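# Remove stained block from standing row and close gap

## Task

Lift the yellow-brown stained block out of the line of blocks standing on their edges and lay it flat on an empty part of the bench, clear of that line. Then slide the grey blocks together until they again stand face against face with no gap. Finish with the grippers open and the arms pulled back, away from the blocks.

## Robot and tools

ROBOT. Two arms, left_arm and right_arm, each ending in a two-finger parallel gripper. The arm bases sit at left_arm (+0.005, +0.300, 0) m with quat_wxyz (+0.996, 0, 0, -0.094), and right_arm (-0.031, -0.278, 0) m with quat_wxyz (+0.997, 0, 0, -0.082). The names are labels only and do not match sides of any picture. Joint ranges in rad, base to hand: waist -2.618 to 3.054, shoulder 0.000 to 3.142, elbow 0.000 to 3.142, wrist pitch -1.571 to 1.571, wrist yaw -1.571 to 1.571, wrist roll -2.094 to 2.094. An elbow cannot fully straighten.

FRAMES. Every position and quaternion is in one scene frame: origin on the table surface midway between the bases, +x pointing out over the table, +z up, left_arm on the +y side. In a gripper's own frame the fingers extend along +z and close along y. end_effector_position is the point between the finger pads, roughly 1 cm short of the fingertips. Reported hand positions can be a little wrong, worse at long reach, and arms tend to stop a centimetre or so short of a target, usually low.

THE 16-NUMBER ROW. Both arms are always commanded together by one row of 16 plain numbers: left_arm x, y, z (metres), qw, qx, qy, qz (w first), opening, followed by the same eight for right_arm. x, y, z and the quaternion are an absolute goal for that gripper in the scene frame, not an offset. Opening runs from -1 (closed) to +1 (fully open, 0.094 m). An arm meant to stay still must receive its last reported pose and its intended opening in every row; reuse a fixed quaternion rather than copying a drifted one.

execute_actions(actions). actions is a list of actions; each action is a list of up to 15 rows, one row per control step of 1/30 s. If fewer than 15 rows are given, the final row is repeated to fill out the 15 steps. An empty list only returns the current state and images. Each step, the controller limits the goal to within 70 mm and 16 degrees of the measured hand pose, favouring position over orientation, so far goals take several actions. If any goal lies more than 0.6 m from its gripper along any of that gripper's axes, the action is rejected for both arms; a malformed action, or a first action failing that check against the last report, rejects the entire call.

move(target, speed, blocking). target is one 16-number row as above. Each gripper travels a straight line to its pose; both paths finish together, lasting 0.5 to 10 s (cut off at 10 s). speed is the path's top speed in m/s, 0.002 to 0.5, default 0.25; turning is capped at twice that in rad/s. Openings are applied when the move starts. Paths ignore obstacles and the other arm, and the hand may lag, stray or overshoot speed near full reach. Faster contact and targets deeper past contact mean harder impacts. With blocking=false the result comes after 0.5 s while motion continues; use wait or stop before any further move or execute_actions. The result adds a move: line giving the ending (done, off_target, moving, held, fault) and limits (paced = goal was clipped; held = some steps blocked, after which the arm may surge) plus each gripper's distance to its pose.

wait(seconds): 0 to 10; the robot keeps its last command, returns early if a running move finishes. stop(): brakes a running move; it needs stopping distance and the fingers keep moving. zoom_image(camera, region): camera is cam_high, cam_left_wrist or cam_right_wrist; region [x0, y0, x1, y1] in image pixels, top-left origin, at most 504 by 504. read_manual(section): returns licence texts, "licences" by default; it moves nothing. finished_scene(scene): pass the current scene number to end it once the goal holds; irreversible.

RESULTS. The state line shows each gripper's position and quat_wxyz. Hand target lines show what the controller is currently steering toward. grip_measured reports finger opening on the command scale; the last Joint positions value is the opening in metres, with a fixed per-gripper error near 1 mm. To hold something, command an opening about 0.03 below grip_measured (less for a lighter grip). Per-pad force tops out near 50 to 62 N, lower for parts under about 2 mm. Step readings list positions during actions; HELD marks steps where an arm was held back. pose unreachable means the clearance check altered or blocked that arm. FAULT lines report an arm stop. MOTOR HOT appears from 75 °C; 90 °C stops that arm for 10 s; 100 °C makes it go limp and fall. Holding loads heats motors, even while idle.

CAMERAS. cam_high is fixed above, near (0.60, -0.52, 1.09) m, looking down at the table; the two wrist cameras ride on the grippers. All images are 504x504. Calibration (K, distortion, T_world_to_cam) is supplied and may be slightly off.

AVOID. Knocking or placing anything off the table, dropping or slamming the block, hard shoves, and arms touching or pressing each other. Occasional external tugs on held parts or pushes on loose objects can occur; recheck before releasing.

Each tool is called after "Request:" by a JSON object that holds its "fn" and its "kwargs", one argument or row to a line.

## Session

Request:
{"fn": "execute_actions", "kwargs": {
  "actions": []
}}

Scene clock: 0.00 s.
left_arm: end_effector_position=(+0.3239, -0.2127, +0.1411) grip_measured=+1.000 end_effector_quat_wxyz=(+0.605, +0.335, +0.665, -0.283) | right_arm: end_effector_position=(+0.3345, -0.5635, +0.1782) grip_measured=+1.000 end_effector_quat_wxyz=(+0.605, +0.439, +0.632, -0.204)
Joint positions: left_arm=[-0.873  2.175  1.208  0.858 -0.156  0.012  0.094] | right_arm=[-0.345  1.618  0.705  0.711  0.415  0.365  0.094]
Joint velocities: left_arm=[-0.012  0.022 -0.007 -0.066  0.022  0.022  0.   ] | right_arm=[-0.002 -0.017 -0.007  0.022 -0.007  0.007  0.   ]
Hand target (left_arm): +0.324, -0.213, +0.140; +0.602, +0.335, +0.667, -0.282
Hand target (right_arm): +0.335, -0.564, +0.184; +0.610, +0.438, +0.628, -0.205

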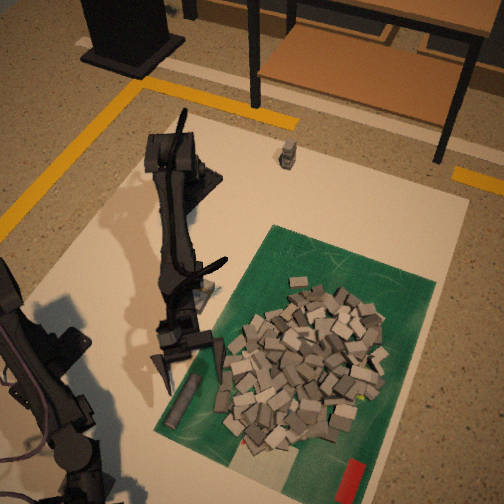

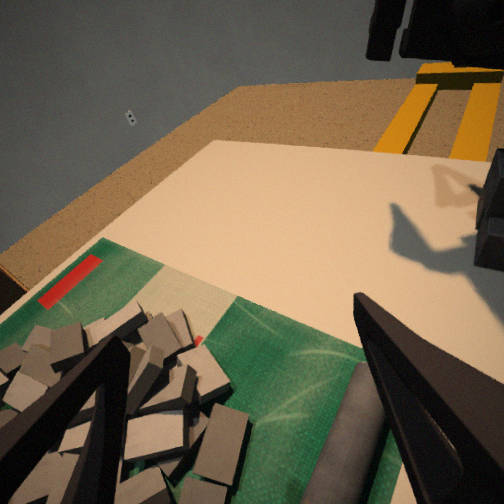

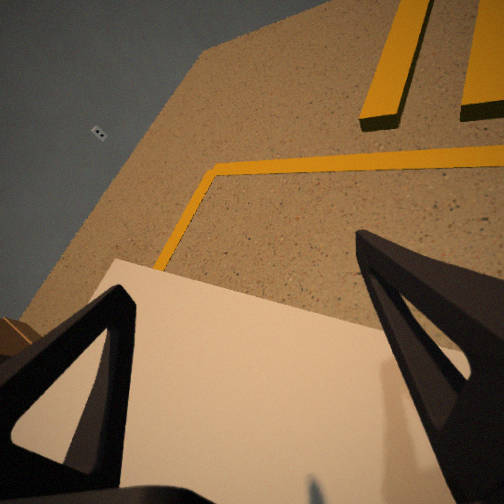

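Request:
{"fn": "move", "kwargs": {
  "target": [0.15,0.5,0.25,0,0.707,0.707,0,1,0.3345,-0.5635,0.1782,0.605,0.439,0.632,-0.204,1],
  "speed": 0.4
}}

Request:
{"fn": "zoom_image", "kwargs": {
  "camera": "cam_high",
  "region": [120,200,320,400]
}}

action 0: the call puts the target (left_arm/x, left_arm/y, left_arm/z) 0.675 m from left_arm's end_effector_position in the last result along the gripper's own z axis as it stood there; a target may be at most 0.6 m away along each of those axes, so nothing of the call was run and nothing moved. Command a nearer target, and go on from there in a later call.

Region (120, 200, 320, 400) of cam_high's 504x504 image, scaled by 2.520, with more detail than that image has.

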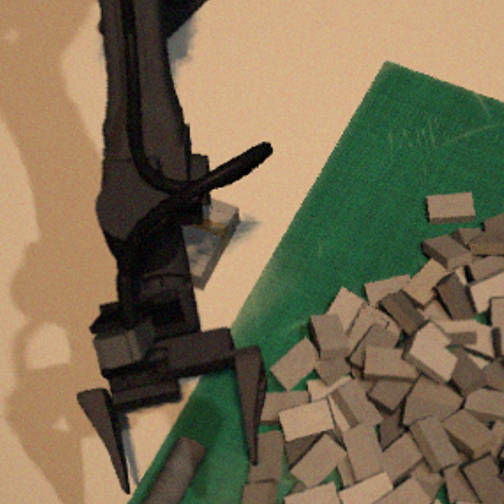

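Request:
{"fn": "move", "kwargs": {
  "target": [0.3,0.3,0.3,0,0,1,0,1,0.3345,-0.5635,0.1782,0.605,0.439,0.632,-0.204,1],
  "speed": 0.4
}}

Request:
{"fn": "zoom_image", "kwargs": {
  "camera": "cam_high",
  "region": [130,230,280,380]
}}

Scene clock: 3.67 s.
left_arm: end_effector_position=(+0.2990, +0.2945, +0.2900) grip_measured=+1.000 end_effector_quat_wxyz=(+0.184, -0.015, +0.983, -0.020) | right_arm: end_effector_position=(+0.3345, -0.5635, +0.1782) grip_measured=+1.000 end_effector_quat_wxyz=(+0.605, +0.439, +0.632, -0.204)
Joint positions: left_arm=[ 0.186  1.475  1.824 -1.548  0.033 -0.038  0.094] | right_arm=[-0.345  1.618  0.705  0.711  0.415  0.365  0.094]
Joint velocities: left_arm=[ 0.007  0.012 -0.002 -0.022 -0.037 -0.007  0.   ] | right_arm=[-0.022  0.002 -0.017 -0.022 -0.081 -0.007  0.   ]
Hand target (left_arm): +0.295, +0.296, +0.299; +0.194, -0.010, +0.981, -0.013
Hand target (right_arm): +0.335, -0.564, +0.178; +0.605, +0.439, +0.632, -0.204
Off the commanded pose (left_arm): 0.011 m, 21 deg; orientation clipped at the last step of the last action.
Off the commanded pose (right_arm): 0.000 m, 0 deg.
joint sent to its limit (left arm) — the command would take joint 4 (wrist pitch) past its lower limit, so that joint was sent only as far as its limit.
move: off_target (left_arm); limits=paced
camera_calibration (this result's frames):
cam_left_wrist: T_world_to_cam=[[-0.173972, -0.984549, 0.0199042, 0.326734], [-0.943745, 0.172466, 0.282135, 0.180426], [-0.281208, 0.0302992, -0.959168, 0.461941], [0, 0, 0, 1]] pos_world=[0.357021, 0.276572, 0.385671]

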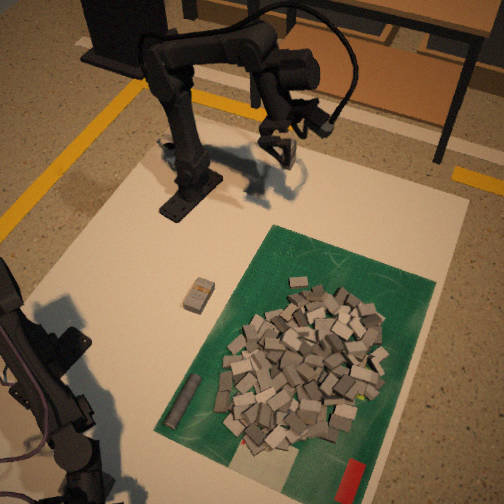

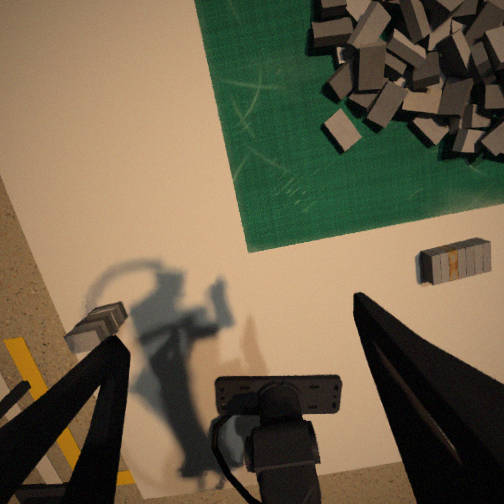

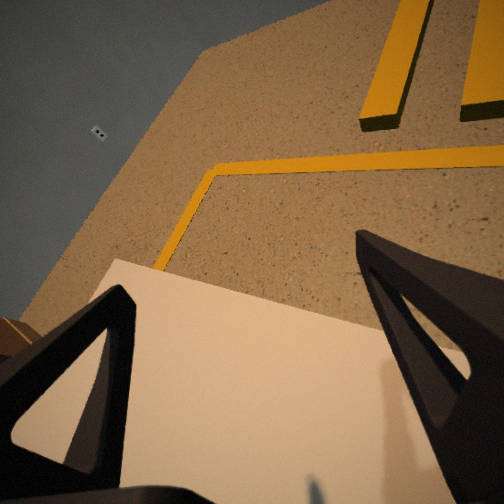

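Region (130, 230, 280, 380) of cam_high's 504x504 image, scaled by 3.360, with more detail than that image has.

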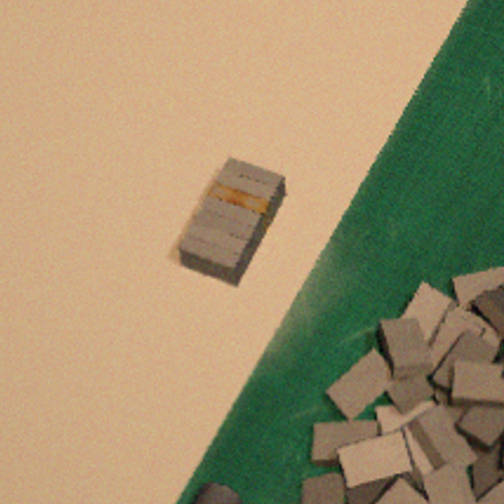

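Request:
{"fn": "move", "kwargs": {
  "target": [0.1,0.055,0.13,0,0,1,0,1,0.3345,-0.5635,0.1782,0.605,0.439,0.632,-0.204,1],
  "speed": 0.3
}}

Scene clock: 6.23 s.
left_arm: end_effector_position=(+0.1036, +0.0550, +0.1336) grip_measured=+1.000 end_effector_quat_wxyz=(-0.001, +0.000, +1.000, +0.003) | right_arm: end_effector_position=(+0.3345, -0.5635, +0.1782) grip_measured=+1.000 end_effector_quat_wxyz=(+0.605, +0.439, +0.632, -0.204)
Joint positions: left_arm=[-1.003  1.547  1.305 -1.335 -0.001 -1.19   0.094] | right_arm=[-0.345  1.618  0.705  0.711  0.415  0.365  0.094]
Joint velocities: left_arm=[-0.002  0.002 -0.017 -0.037  0.007 -0.066  0.   ] | right_arm=[-0.017  0.002 -0.002 -0.051 -0.051 -0.007  0.   ]
Hand target (left_arm): +0.101, +0.055, +0.130; -0.005, -0.002, +1.000, +0.005
Hand target (right_arm): +0.335, -0.564, +0.178; +0.605, +0.439, +0.632, -0.204
Off the commanded pose (left_arm): 0.005 m, 0 deg.
Off the commanded pose (right_arm): 0.000 m, 0 deg.
move: done
camera_calibration (this result's frames):
cam_left_wrist: T_world_to_cam=[[-0.191053, -0.980657, 0.0425553, 0.0585623], [-0.770329, 0.176664, 0.612685, 0.0190091], [-0.608352, 0.084274, -0.789181, 0.272501], [0, 0, 0, 1]] pos_world=[0.191608, 0.0311066, 0.200913]

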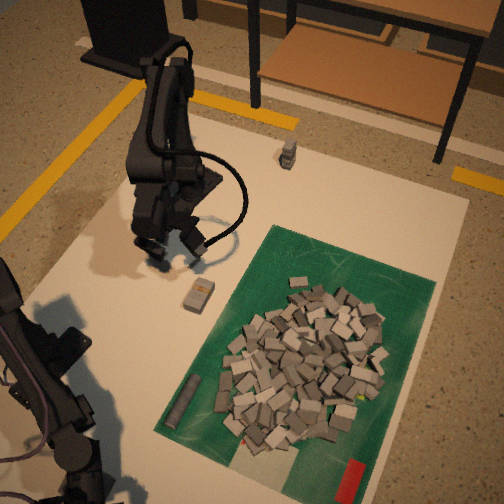

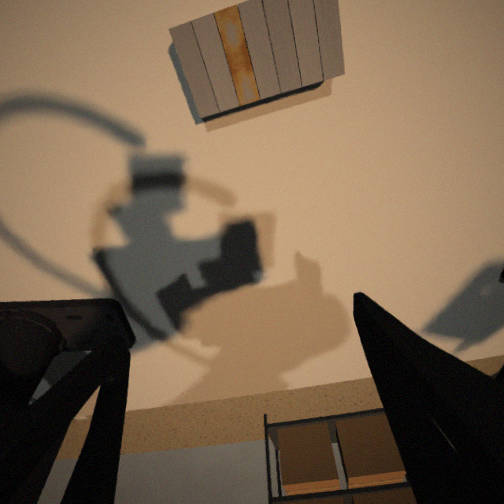

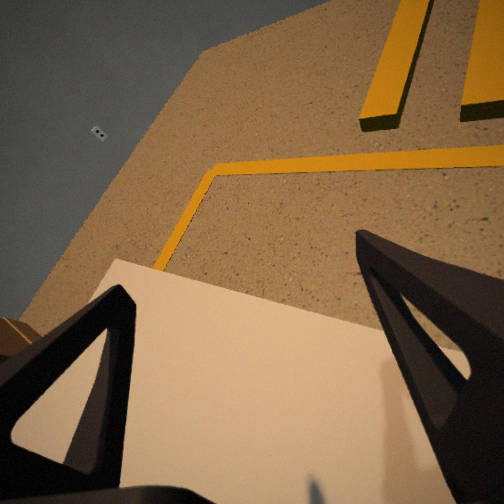

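Request:
{"fn": "move", "kwargs": {
  "target": [0.125,0.081,0.022,0,0,1,0,1,0.3345,-0.5635,0.1782,0.605,0.439,0.632,-0.204,1],
  "speed": 0.15
}}

Request:
{"fn": "zoom_image", "kwargs": {
  "camera": "cam_high",
  "region": [130,230,280,380]
}}

Scene clock: 11.87 s.
left_arm: end_effector_position=(+0.1245, +0.0778, +0.0287) grip_measured=+1.000 end_effector_quat_wxyz=(+0.005, +0.000, +1.000, -0.008) | right_arm: end_effector_position=(+0.3345, -0.5635, +0.1782) grip_measured=+1.000 end_effector_quat_wxyz=(+0.605, +0.439, +0.632, -0.204)
Joint positions: left_arm=[-0.892  1.567  0.895 -0.88  -0.001 -1.08   0.094] | right_arm=[-0.345  1.618  0.705  0.711  0.415  0.365  0.094]
Joint velocities: left_arm=[-0.002 -0.022  0.002  0.022 -0.037 -0.051  0.   ] | right_arm=[-0.012 -0.007  0.022  0.022  0.022 -0.051  0.   ]
Hand target (left_arm): +0.124, +0.082, +0.022; -0.000, +0.000, +1.000, -0.000
Hand target (right_arm): +0.335, -0.564, +0.178; +0.605, +0.439, +0.632, -0.204
Off the commanded pose (left_arm): 0.007 m, 1 deg.
Off the commanded pose (right_arm): 0.000 m, 0 deg.
move: done
camera_calibration (this result's frames):
cam_left_wrist: T_world_to_cam=[[-0.191274, -0.979552, 0.0623822, 0.0887615], [-0.777198, 0.189965, 0.599897, 0.0956084], [-0.599481, 0.0662614, -0.797642, 0.200995], [0, 0, 0, 1]] pos_world=[0.211777, 0.0554661, 0.0974294]

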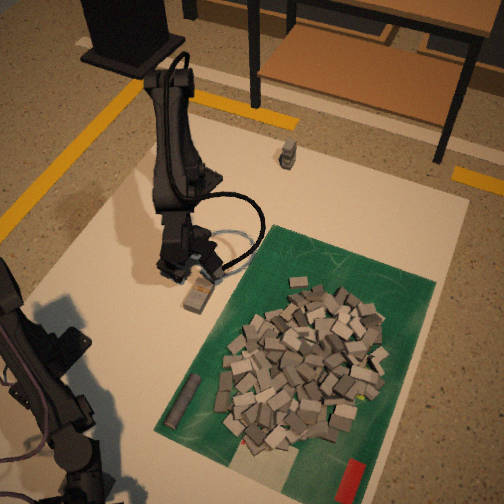

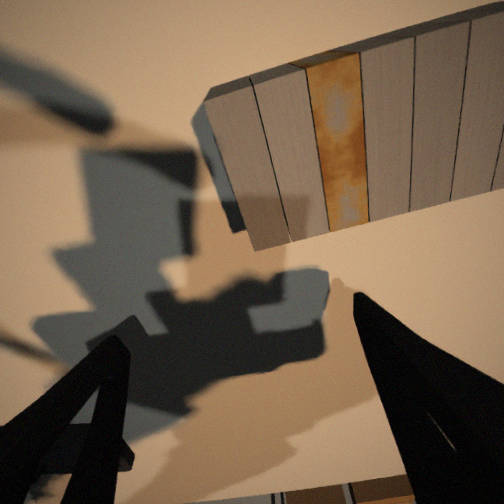

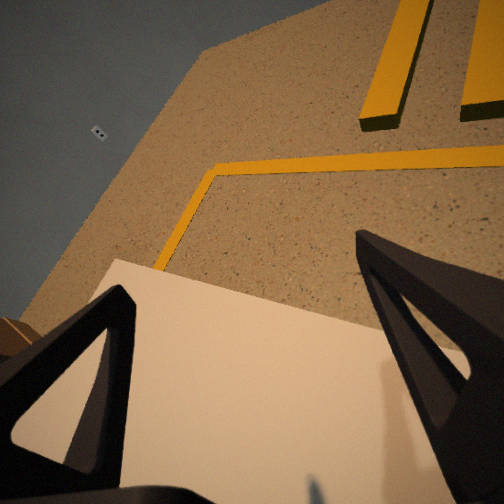

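Region (130, 230, 280, 380) of cam_high's 504x504 image, scaled by 3.360, with more detail than that image has.

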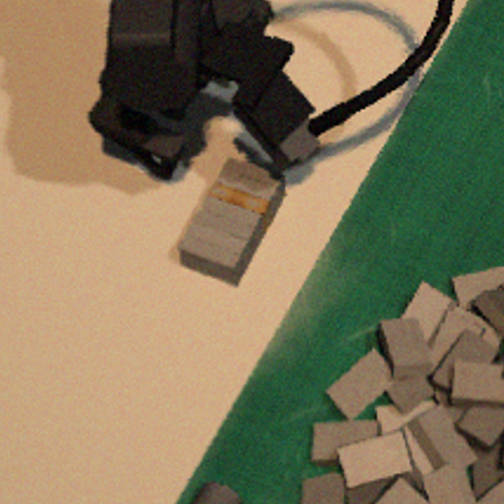

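Request:
{"fn": "move", "kwargs": {
  "target": [0.125,0.087,0.012,0,0,1,0,1,0.3345,-0.5635,0.1782,0.605,0.439,0.632,-0.204,1],
  "speed": 0.05
}}

Request:
{"fn": "move", "kwargs": {
  "target": [0.172,0.089,0.012,0,0,1,0,1,0.3345,-0.5635,0.1782,0.605,0.439,0.632,-0.204,1],
  "speed": 0.03
}}

Scene clock: 13.17 s.
left_arm: end_effector_position=(+0.1259, +0.0817, +0.0204) grip_measured=+1.000 end_effector_quat_wxyz=(+0.006, -0.000, +1.000, -0.010) | right_arm: end_effector_position=(+0.3345, -0.5635, +0.1782) grip_measured=+1.000 end_effector_quat_wxyz=(+0.605, +0.439, +0.632, -0.204)
Joint positions: left_arm=[-0.88   1.567  0.858 -0.838 -0.001 -1.069  0.094] | right_arm=[-0.345  1.618  0.705  0.711  0.415  0.365  0.094]
Joint velocities: left_arm=[-0.022  0.002 -0.002  0.007  0.095 -0.066  0.   ] | right_arm=[ 0.012 -0.007  0.002 -0.037  0.051  0.022  0.   ]
Hand target (left_arm): +0.125, +0.087, +0.013; +0.000, -0.000, +1.000, -0.000
Hand target (right_arm): +0.335, -0.564, +0.178; +0.605, +0.439, +0.632, -0.204
Off the commanded pose (left_arm): 0.010 m, 1 deg.
Off the commanded pose (right_arm): 0.000 m, 0 deg.
move: done
camera_calibration (this result's frames):
cam_left_wrist: T_world_to_cam=[[-0.19069, -0.979427, 0.0660382, 0.0932233], [-0.778886, 0.191904, 0.597084, 0.101008], [-0.597473, 0.0624215, -0.799456, 0.195036], [0, 0, 0, 1]] pos_world=[0.21298, 0.0597471, 0.0894564]

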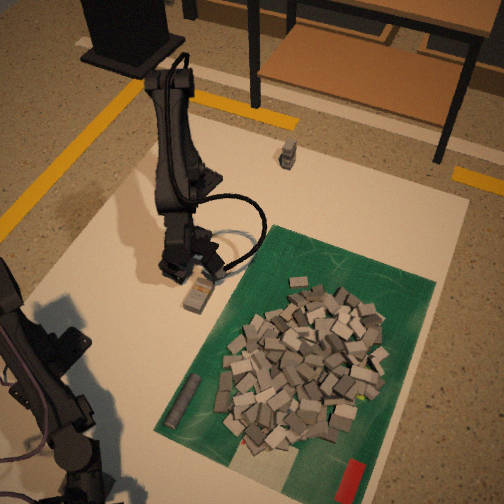

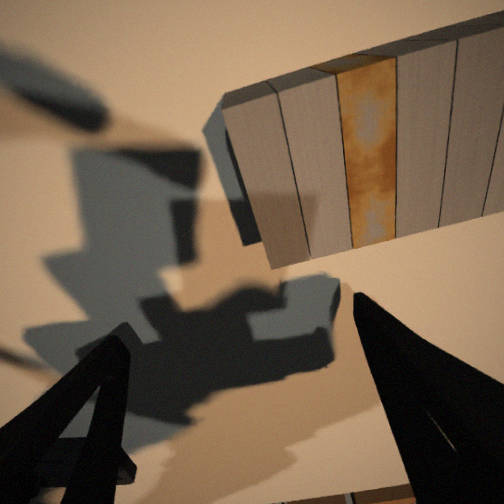

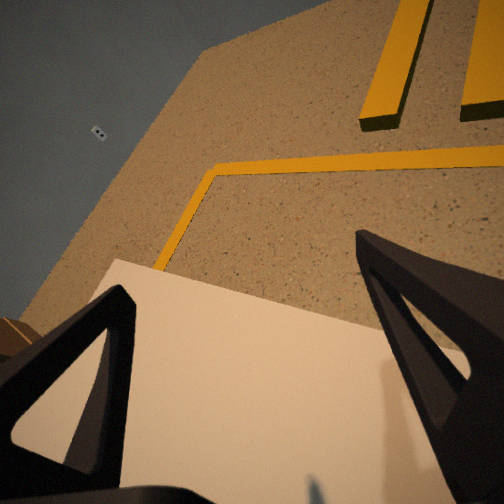

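Scene clock: 15.00 s.
left_arm: end_effector_position=(+0.1626, +0.0948, +0.0110) grip_measured=+1.000 end_effector_quat_wxyz=(-0.007, +0.002, +1.000, +0.003) | right_arm: end_effector_position=(+0.3345, -0.5635, +0.1782) grip_measured=+1.000 end_effector_quat_wxyz=(+0.605, +0.439, +0.632, -0.204)
Joint positions: left_arm=[-0.725  1.655  0.909 -0.838  0.008 -0.909  0.094] | right_arm=[-0.345  1.618  0.705  0.711  0.415  0.365  0.094]
Joint velocities: left_arm=[-0.012 -0.017 -0.007 -0.051  0.051  0.037  0.   ] | right_arm=[-0.017  0.007  0.002  0.007 -0.066  0.051  0.   ]
Hand target (left_arm): +0.172, +0.089, +0.012; +0.001, -0.000, +1.000, -0.001
Hand target (right_arm): +0.335, -0.564, +0.178; +0.605, +0.439, +0.632, -0.204
Off the commanded pose (left_arm): 0.011 m, 1 deg.
Off the commanded pose (right_arm): 0.000 m, 0 deg.
move: off_target (left_arm)
camera_calibration (this result's frames):
cam_left_wrist: T_world_to_cam=[[-0.194111, -0.979954, 0.044843, 0.114502], [-0.761378, 0.179324, 0.623013, 0.130794], [-0.618566, 0.0867913, -0.780925, 0.209596], [0, 0, 0, 1]] pos_world=[0.251459, 0.0705613, 0.0770577]

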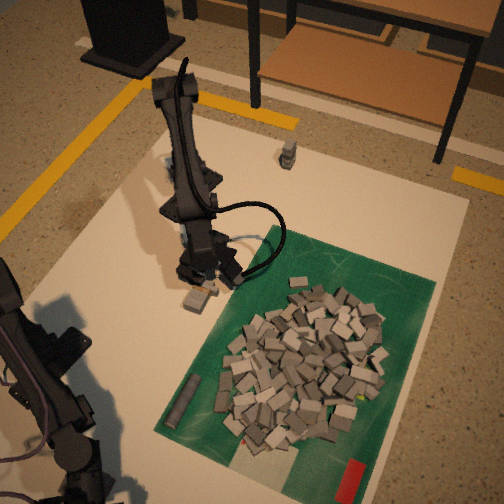

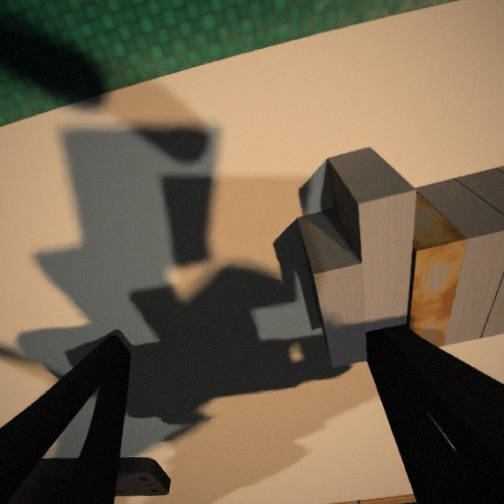

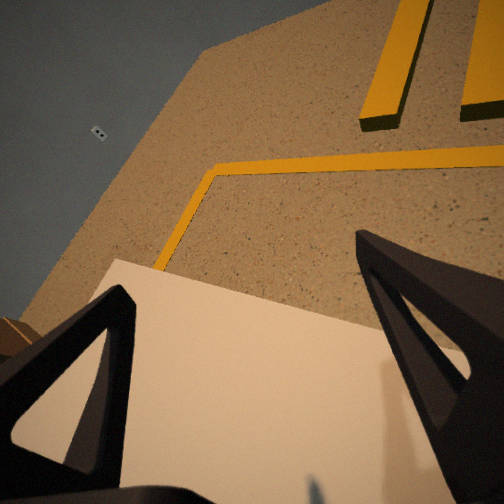

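Request:
{"fn": "move", "kwargs": {
  "target": [0.125,0.08,0.016,0,0,1,0,1,0.3345,-0.5635,0.1782,0.605,0.439,0.632,-0.204,1],
  "speed": 0.05
}}

Request:
{"fn": "move", "kwargs": {
  "target": [0.15,0.076,0.016,0,0,1,0,1,0.3345,-0.5635,0.1782,0.605,0.439,0.632,-0.204,1],
  "speed": 0.03
}}

Scene clock: 16.67 s.
left_arm: end_effector_position=(+0.1282, +0.0778, +0.0152) grip_measured=+1.000 end_effector_quat_wxyz=(-0.003, +0.002, +1.000, +0.005) | right_arm: end_effector_position=(+0.3345, -0.5635, +0.1782) grip_measured=+1.000 end_effector_quat_wxyz=(+0.605, +0.439, +0.632, -0.204)
Joint positions: left_arm=[-0.878  1.626  0.897 -0.852  0.001 -1.063  0.094] | right_arm=[-0.345  1.618  0.705  0.711  0.415  0.365  0.094]
Joint velocities: left_arm=[ 0.007 -0.012 -0.002 -0.051  0.037 -0.022  0.   ] | right_arm=[ 0.027 -0.002  0.002  0.022  0.037  0.007  0.   ]
Hand target (left_arm): +0.126, +0.080, +0.016; -0.001, +0.000, +1.000, +0.001
Hand target (right_arm): +0.335, -0.564, +0.178; +0.605, +0.439, +0.632, -0.204
Off the commanded pose (left_arm): 0.004 m, 1 deg.
Off the commanded pose (right_arm): 0.000 m, 0 deg.
move: done
camera_calibration (this result's frames):
cam_left_wrist: T_world_to_cam=[[-0.19347, -0.980286, 0.040121, 0.0910397], [-0.767112, 0.176639, 0.616715, 0.106056], [-0.611644, 0.0885387, -0.786163, 0.192158], [0, 0, 0, 1]] pos_world=[0.216503, 0.0534979, 0.0820084]

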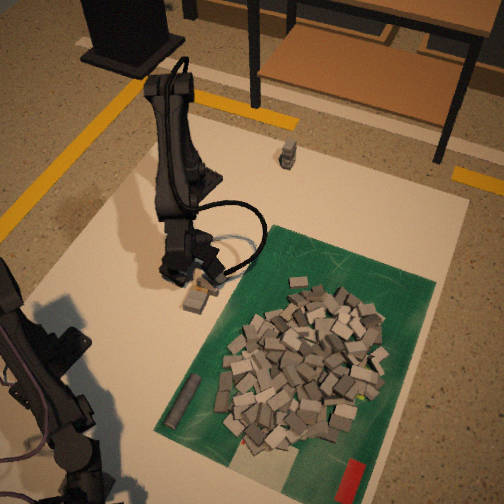

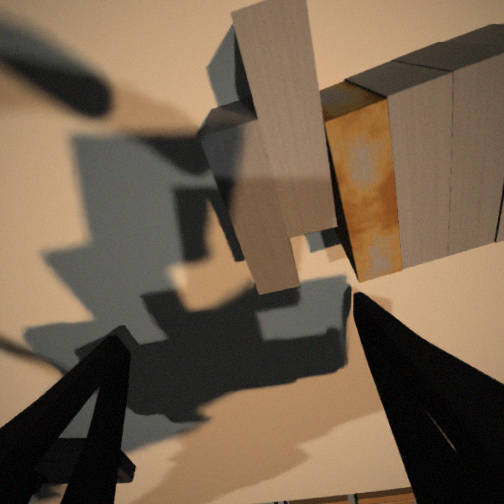

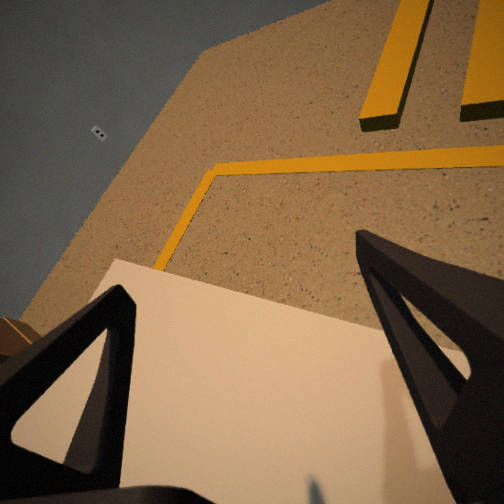

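Scene clock: 17.67 s.
left_arm: end_effector_position=(+0.1437, +0.0825, +0.0145) grip_measured=+1.000 end_effector_quat_wxyz=(-0.004, -0.001, +1.000, +0.005) | right_arm: end_effector_position=(+0.3345, -0.5635, +0.1782) grip_measured=+1.000 end_effector_quat_wxyz=(+0.605, +0.439, +0.632, -0.204)
Joint positions: left_arm=[-0.817  1.644  0.913 -0.852  0.001 -1.007  0.094] | right_arm=[-0.345  1.618  0.705  0.711  0.415  0.365  0.094]
Joint velocities: left_arm=[ 0.012  0.017  0.012  0.007 -0.095  0.081  0.   ] | right_arm=[-0.002 -0.012 -0.027  0.022  0.066 -0.022  0.   ]
Hand target (left_arm): +0.150, +0.076, +0.016; +0.000, +0.000, +1.000, -0.000
Hand target (right_arm): +0.335, -0.564, +0.178; +0.605, +0.439, +0.632, -0.204
Off the commanded pose (left_arm): 0.009 m, 1 deg.
Off the commanded pose (right_arm): 0.000 m, 0 deg.
move: done
camera_calibration (this result's frames):
cam_left_wrist: T_world_to_cam=[[-0.188542, -0.981284, 0.0391739, 0.0979984], [-0.767035, 0.172052, 0.618106, 0.117861], [-0.613277, 0.0864909, -0.785118, 0.201009], [0, 0, 0, 1]] pos_world=[0.232154, 0.0585006, 0.0811265]

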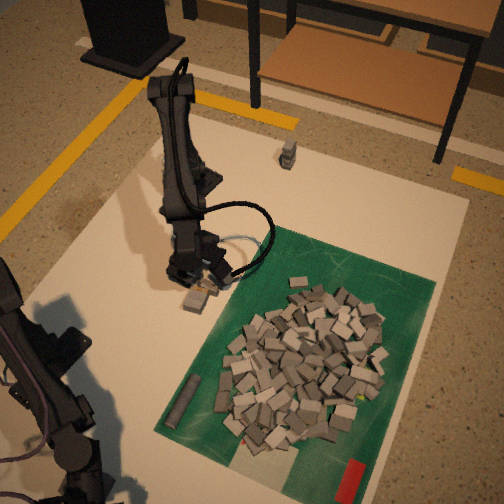

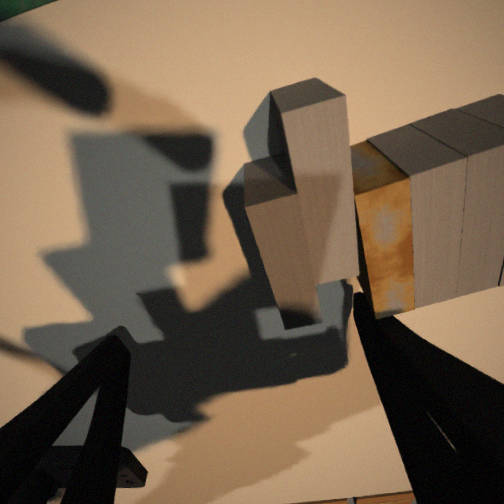

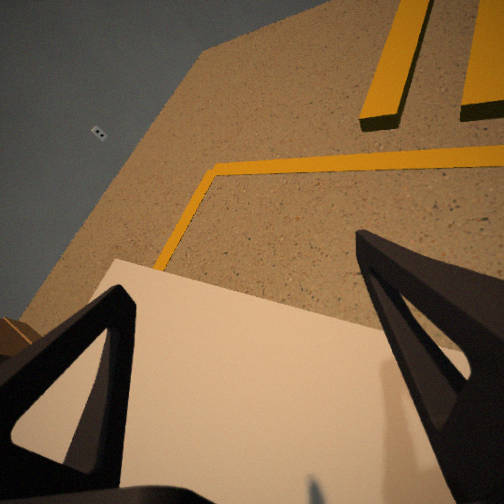

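Request:
{"fn": "move", "kwargs": {
  "target": [0.12,0.074,0.016,0,0,1,0,1,0.3345,-0.5635,0.1782,0.605,0.439,0.632,-0.204,1],
  "speed": 0.05
}}

Request:
{"fn": "move", "kwargs": {
  "target": [0.16,0.068,0.016,0,0,1,0,1,0.3345,-0.5635,0.1782,0.605,0.439,0.632,-0.204,1],
  "speed": 0.03
}}

Scene clock: 19.07 s.
left_arm: end_effector_position=(+0.1235, +0.0708, +0.0145) grip_measured=+1.000 end_effector_quat_wxyz=(-0.003, +0.002, +1.000, +0.006) | right_arm: end_effector_position=(+0.3345, -0.5635, +0.1782) grip_measured=+1.000 end_effector_quat_wxyz=(+0.605, +0.439, +0.632, -0.204)
Joint positions: left_arm=[-0.907  1.644  0.913 -0.852  0.001 -1.092  0.094] | right_arm=[-0.345  1.618  0.705  0.711  0.415  0.365  0.094]
Joint velocities: left_arm=[ 0.007 -0.007  0.012  0.037 -0.007 -0.022  0.   ] | right_arm=[-0.002 -0.002  0.017 -0.051 -0.022 -0.066  0.   ]
Hand target (left_arm): +0.120, +0.074, +0.016; -0.000, -0.000, +1.000, +0.001
Hand target (right_arm): +0.335, -0.564, +0.178; +0.605, +0.439, +0.632, -0.204
Off the commanded pose (left_arm): 0.005 m, 1 deg.
Off the commanded pose (right_arm): 0.000 m, 0 deg.
move: done
camera_calibration (this result's frames):
cam_left_wrist: T_world_to_cam=[[-0.193448, -0.980358, 0.0384093, 0.0833442], [-0.76674, 0.175489, 0.617506, 0.104149], [-0.612118, 0.0900056, -0.785628, 0.189284], [0, 0, 0, 1]] pos_world=[0.211843, 0.0463934, 0.0811931]

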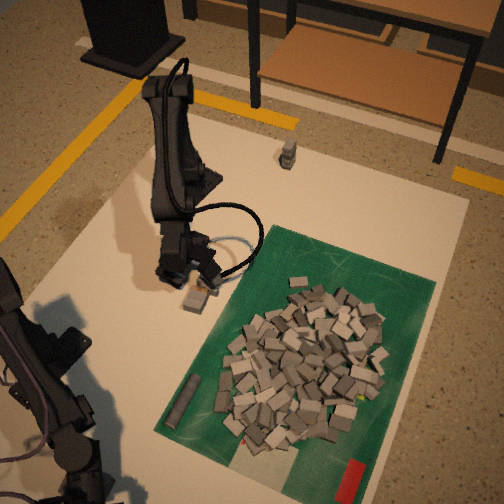

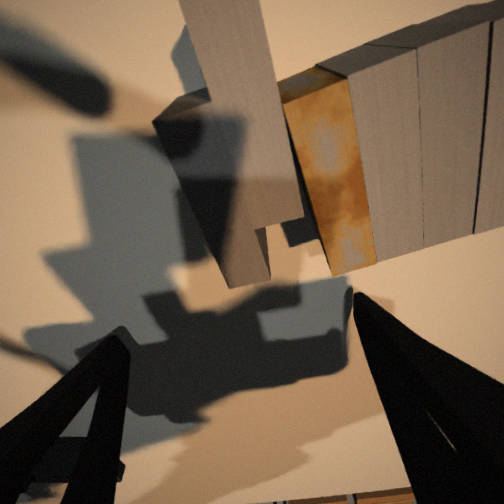

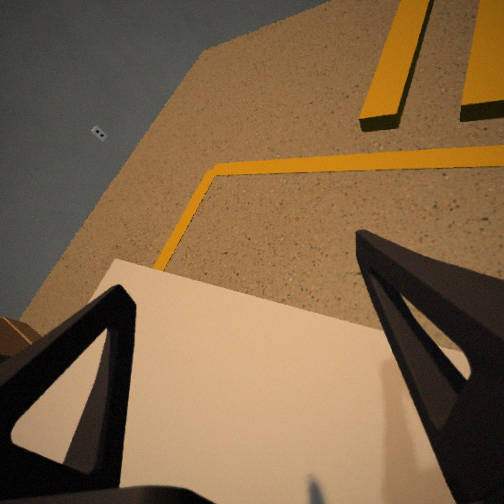

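Scene clock: 20.50 s.
left_arm: end_effector_position=(+0.1484, +0.0740, +0.0147) grip_measured=+1.000 end_effector_quat_wxyz=(-0.012, +0.006, +1.000, +0.003) | right_arm: end_effector_position=(+0.3345, -0.5635, +0.1782) grip_measured=+1.000 end_effector_quat_wxyz=(+0.605, +0.439, +0.632, -0.204)
Joint positions: left_arm=[-0.808  1.684  0.958 -0.863  0.017 -0.985  0.094] | right_arm=[-0.345  1.618  0.705  0.711  0.415  0.365  0.094]
Joint velocities: left_arm=[-0.007  0.017 -0.007  0.051 -0.095 -0.007  0.   ] | right_arm=[ 0.007  0.012 -0.022  0.007  0.051 -0.037  0.   ]
Hand target (left_arm): +0.160, +0.068, +0.016; +0.000, +0.000, +1.000, -0.001
Hand target (right_arm): +0.335, -0.564, +0.178; +0.605, +0.439, +0.632, -0.204
Off the commanded pose (left_arm): 0.013 m, 2 deg.
Off the commanded pose (right_arm): 0.000 m, 0 deg.
move: off_target (left_arm)
camera_calibration (this result's frames):
cam_left_wrist: T_world_to_cam=[[-0.200999, -0.978486, 0.0465338, 0.0920723], [-0.753834, 0.184837, 0.630531, 0.119756], [-0.625566, 0.0916571, -0.774768, 0.206053], [0, 0, 0, 1]] pos_world=[0.237683, 0.0490698, 0.079849]

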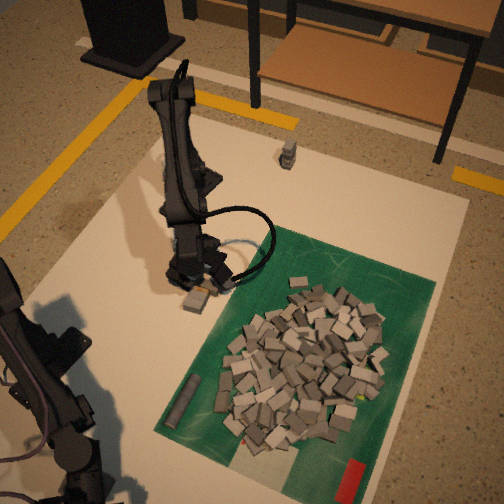

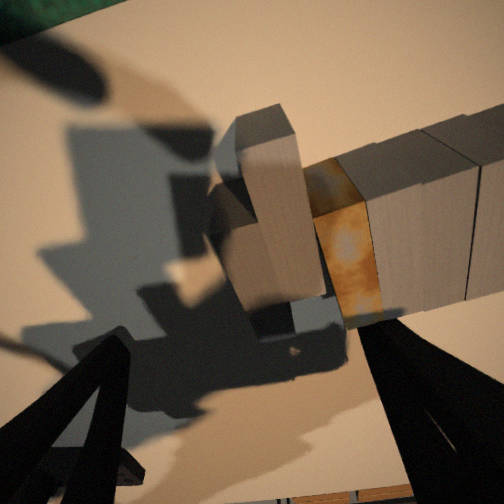

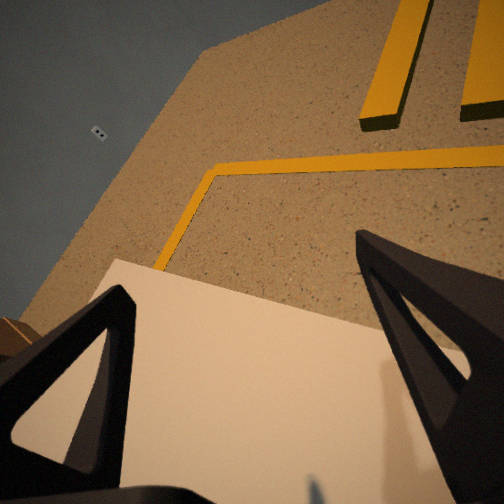

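Request:
{"fn": "move", "kwargs": {
  "target": [0.135,0.08,0.02,0,0,1,0,1,0.3345,-0.5635,0.1782,0.605,0.439,0.632,-0.204,1],
  "speed": 0.05
}}

Request:
{"fn": "move", "kwargs": {
  "target": [0.17,0.072,0.02,0,0,1,0,1,0.3345,-0.5635,0.1782,0.605,0.439,0.632,-0.204,1],
  "speed": 0.03
}}

Scene clock: 21.73 s.
left_arm: end_effector_position=(+0.1362, +0.0751, +0.0193) grip_measured=+1.000 end_effector_quat_wxyz=(-0.008, +0.002, +1.000, -0.003) | right_arm: end_effector_position=(+0.3345, -0.5635, +0.1782) grip_measured=+1.000 end_effector_quat_wxyz=(+0.605, +0.439, +0.632, -0.204)
Joint positions: left_arm=[-0.845  1.634  0.924 -0.863  0.018 -1.03   0.094] | right_arm=[-0.345  1.618  0.705  0.711  0.415  0.365  0.094]
Joint velocities: left_arm=[ 0.007  0.002 -0.002  0.037  0.007 -0.066  0.   ] | right_arm=[-0.002  0.012 -0.012 -0.022 -0.022  0.037  0.   ]
Hand target (left_arm): +0.135, +0.080, +0.020; -0.001, +0.000, +1.000, +0.000
Hand target (right_arm): +0.335, -0.564, +0.178; +0.605, +0.439, +0.632, -0.204
Off the commanded pose (left_arm): 0.005 m, 1 deg.
Off the commanded pose (right_arm): 0.000 m, 0 deg.
move: done
camera_calibration (this result's frames):
cam_left_wrist: T_world_to_cam=[[-0.192816, -0.979531, 0.057797, 0.0893035], [-0.760355, 0.186385, 0.62219, 0.108385], [-0.620227, 0.0760222, -0.78073, 0.202481], [0, 0, 0, 1]] pos_world=[0.225215, 0.0518812, 0.0854854]

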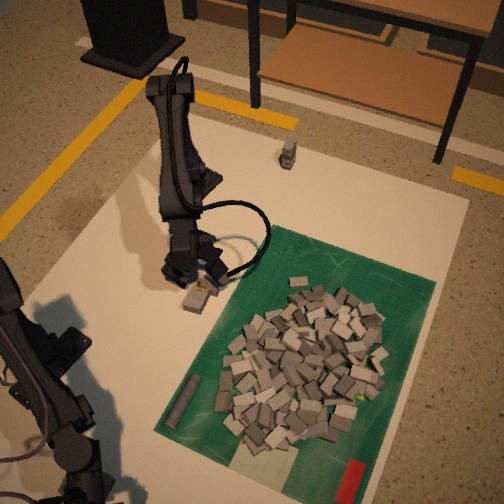

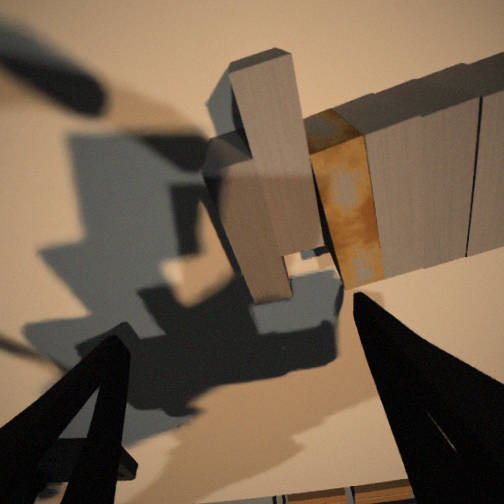

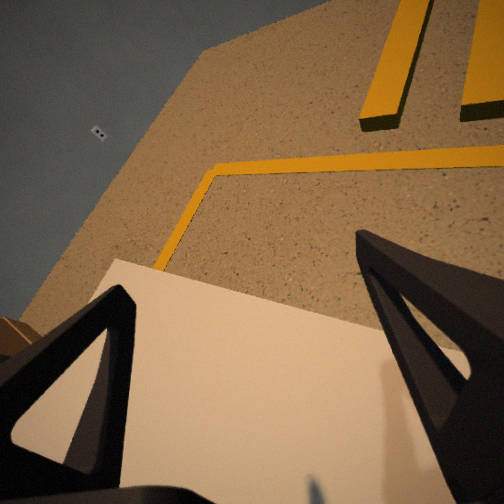

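Scene clock: 23.10 s.
left_arm: end_effector_position=(+0.1578, +0.0782, +0.0188) grip_measured=+1.000 end_effector_quat_wxyz=(-0.014, +0.005, +1.000, +0.004) | right_arm: end_effector_position=(+0.3345, -0.5635, +0.1782) grip_measured=+1.000 end_effector_quat_wxyz=(+0.605, +0.439, +0.632, -0.204)
Joint positions: left_arm=[-0.769  1.686  0.978 -0.885  0.019 -0.947  0.094] | right_arm=[-0.345  1.618  0.705  0.711  0.415  0.365  0.094]
Joint velocities: left_arm=[-0.007  0.017 -0.007  0.051  0.007  0.022  0.   ] | right_arm=[-0.007 -0.002  0.002 -0.037 -0.007  0.007  0.   ]
Hand target (left_arm): +0.170, +0.072, +0.020; +0.000, +0.000, +1.000, -0.001
Hand target (right_arm): +0.335, -0.564, +0.178; +0.605, +0.439, +0.632, -0.204
Off the commanded pose (left_arm): 0.014 m, 2 deg.
Off the commanded pose (right_arm): 0.000 m, 0 deg.
move: off_target (left_arm)
camera_calibration (this result's frames):
cam_left_wrist: T_world_to_cam=[[-0.199311, -0.978832, 0.0465039, 0.0976629], [-0.752082, 0.183218, 0.633091, 0.123268], [-0.628211, 0.0912073, -0.772679, 0.215225], [0, 0, 0, 1]] pos_world=[0.24738, 0.0533806, 0.083718]

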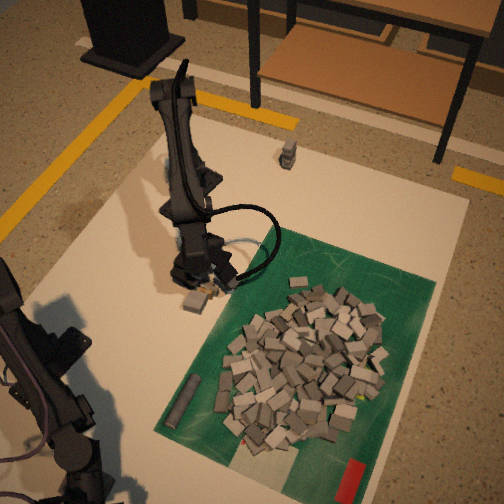

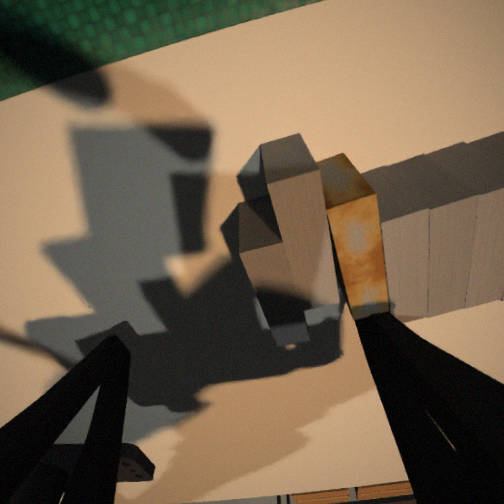

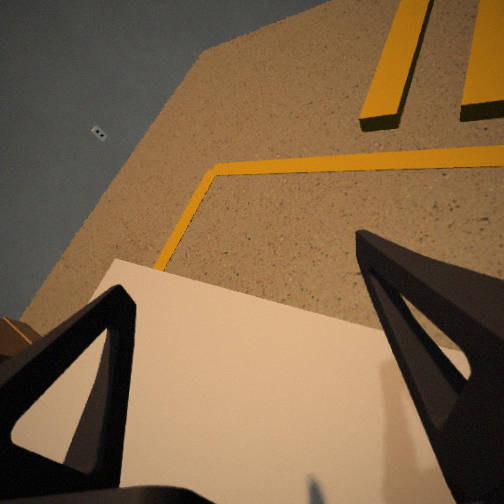

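Working. Continue.

Request:
{"fn": "move", "kwargs": {
  "target": [0.2,0.075,0.02,0,0,1,0,1,0.3345,-0.5635,0.1782,0.605,0.439,0.632,-0.204,1],
  "speed": 0.03
}}

Request:
{"fn": "move", "kwargs": {
  "target": [0.19,0.06,0.1,0,0,1,0,1,0.3345,-0.5635,0.1782,0.605,0.439,0.632,-0.204,1],
  "speed": 0.1
}}

Scene clock: 25.07 s.
left_arm: end_effector_position=(+0.1856, +0.0819, +0.0190) grip_measured=+1.000 end_effector_quat_wxyz=(-0.019, +0.004, +1.000, +0.005) | right_arm: end_effector_position=(+0.3345, -0.5635, +0.1782) grip_measured=+1.000 end_effector_quat_wxyz=(+0.605, +0.439, +0.632, -0.204)
Joint positions: left_arm=[-0.679  1.743  1.045 -0.904  0.022 -0.86   0.094] | right_arm=[-0.345  1.618  0.705  0.711  0.415  0.365  0.094]
Joint velocities: left_arm=[-0.012  0.007 -0.007  0.051 -0.066 -0.007  0.   ] | right_arm=[ 0.002  0.002  0.032 -0.022  0.037 -0.095  0.   ]
Hand target (left_arm): +0.200, +0.075, +0.020; +0.000, -0.000, +1.000, -0.001
Hand target (right_arm): +0.335, -0.564, +0.178; +0.605, +0.439, +0.632, -0.204
Off the commanded pose (left_arm): 0.016 m, 2 deg.
Off the commanded pose (right_arm): 0.000 m, 0 deg.
move: off_target (left_arm)
camera_calibration (this result's frames):
cam_left_wrist: T_world_to_cam=[[-0.195756, -0.979583, 0.0457833, 0.106293], [-0.746739, 0.179162, 0.640533, 0.142586], [-0.635658, 0.0912, -0.766565, 0.233713], [0, 0, 0, 1]] pos_world=[0.275843, 0.0572623, 0.0829588]

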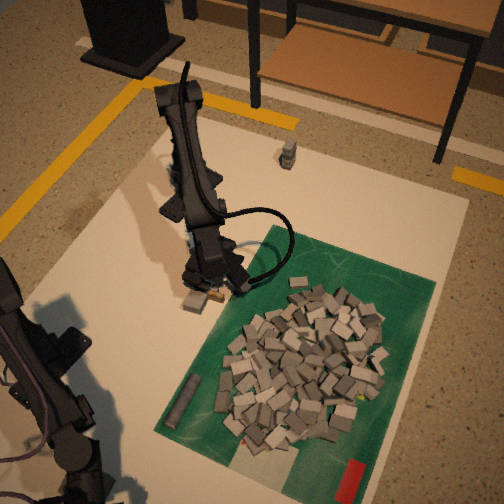

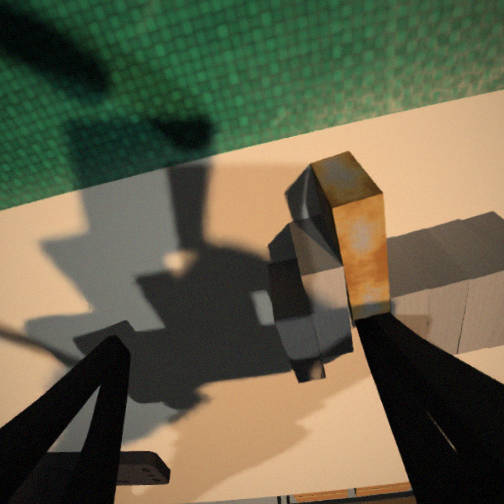

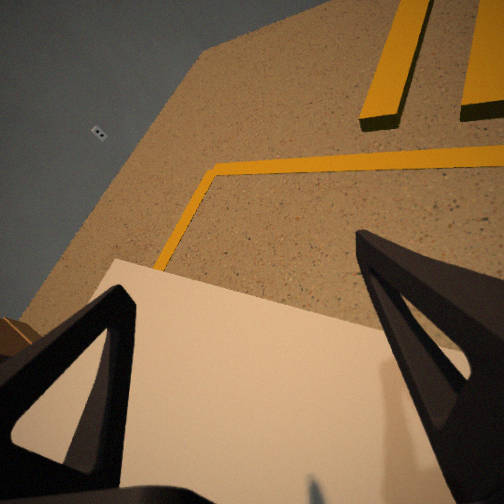

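Scene clock: 26.50 s.
left_arm: end_effector_position=(+0.1877, +0.0622, +0.0886) grip_measured=+1.000 end_effector_quat_wxyz=(-0.016, -0.000, +1.000, +0.006) | right_arm: end_effector_position=(+0.3345, -0.5635, +0.1782) grip_measured=+1.000 end_effector_quat_wxyz=(+0.605, +0.439, +0.632, -0.204)
Joint positions: left_arm=[-0.72   1.719  1.309 -1.189  0.017 -0.908  0.094] | right_arm=[-0.345  1.618  0.705  0.711  0.415  0.365  0.094]
Joint velocities: left_arm=[-0.007  0.017  0.002 -0.022  0.007 -0.095  0.   ] | right_arm=[-0.002  0.012 -0.002 -0.037  0.007  0.007  0.   ]
Hand target (left_arm): +0.191, +0.060, +0.100; -0.000, -0.000, +1.000, -0.000
Hand target (right_arm): +0.335, -0.564, +0.178; +0.605, +0.439, +0.632, -0.204
Off the commanded pose (left_arm): 0.012 m, 2 deg.
Off the commanded pose (right_arm): 0.000 m, 0 deg.
move: off_target (left_arm)
camera_calibration (this result's frames):
cam_left_wrist: T_world_to_cam=[[-0.188743, -0.981142, 0.0416788, 0.0833283], [-0.752105, 0.171712, 0.636281, 0.104896], [-0.631439, 0.0887468, -0.770331, 0.289908], [0, 0, 0, 1]] pos_world=[0.27768, 0.0380165, 0.153109]

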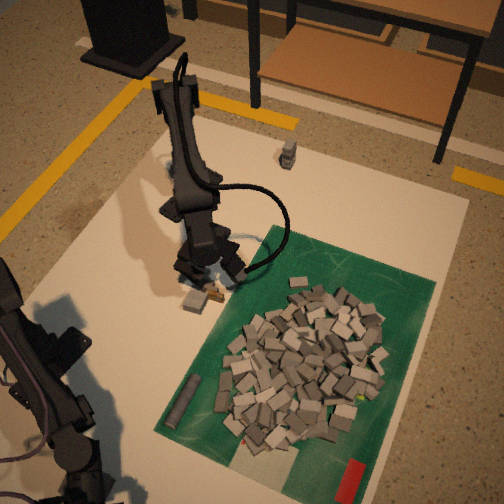

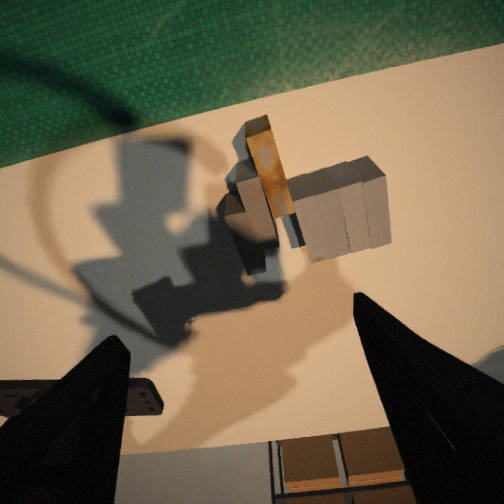

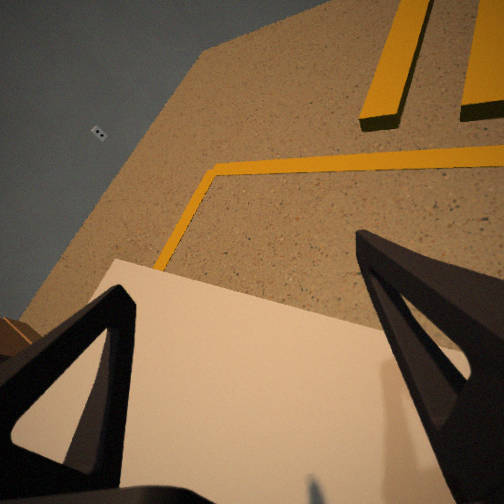

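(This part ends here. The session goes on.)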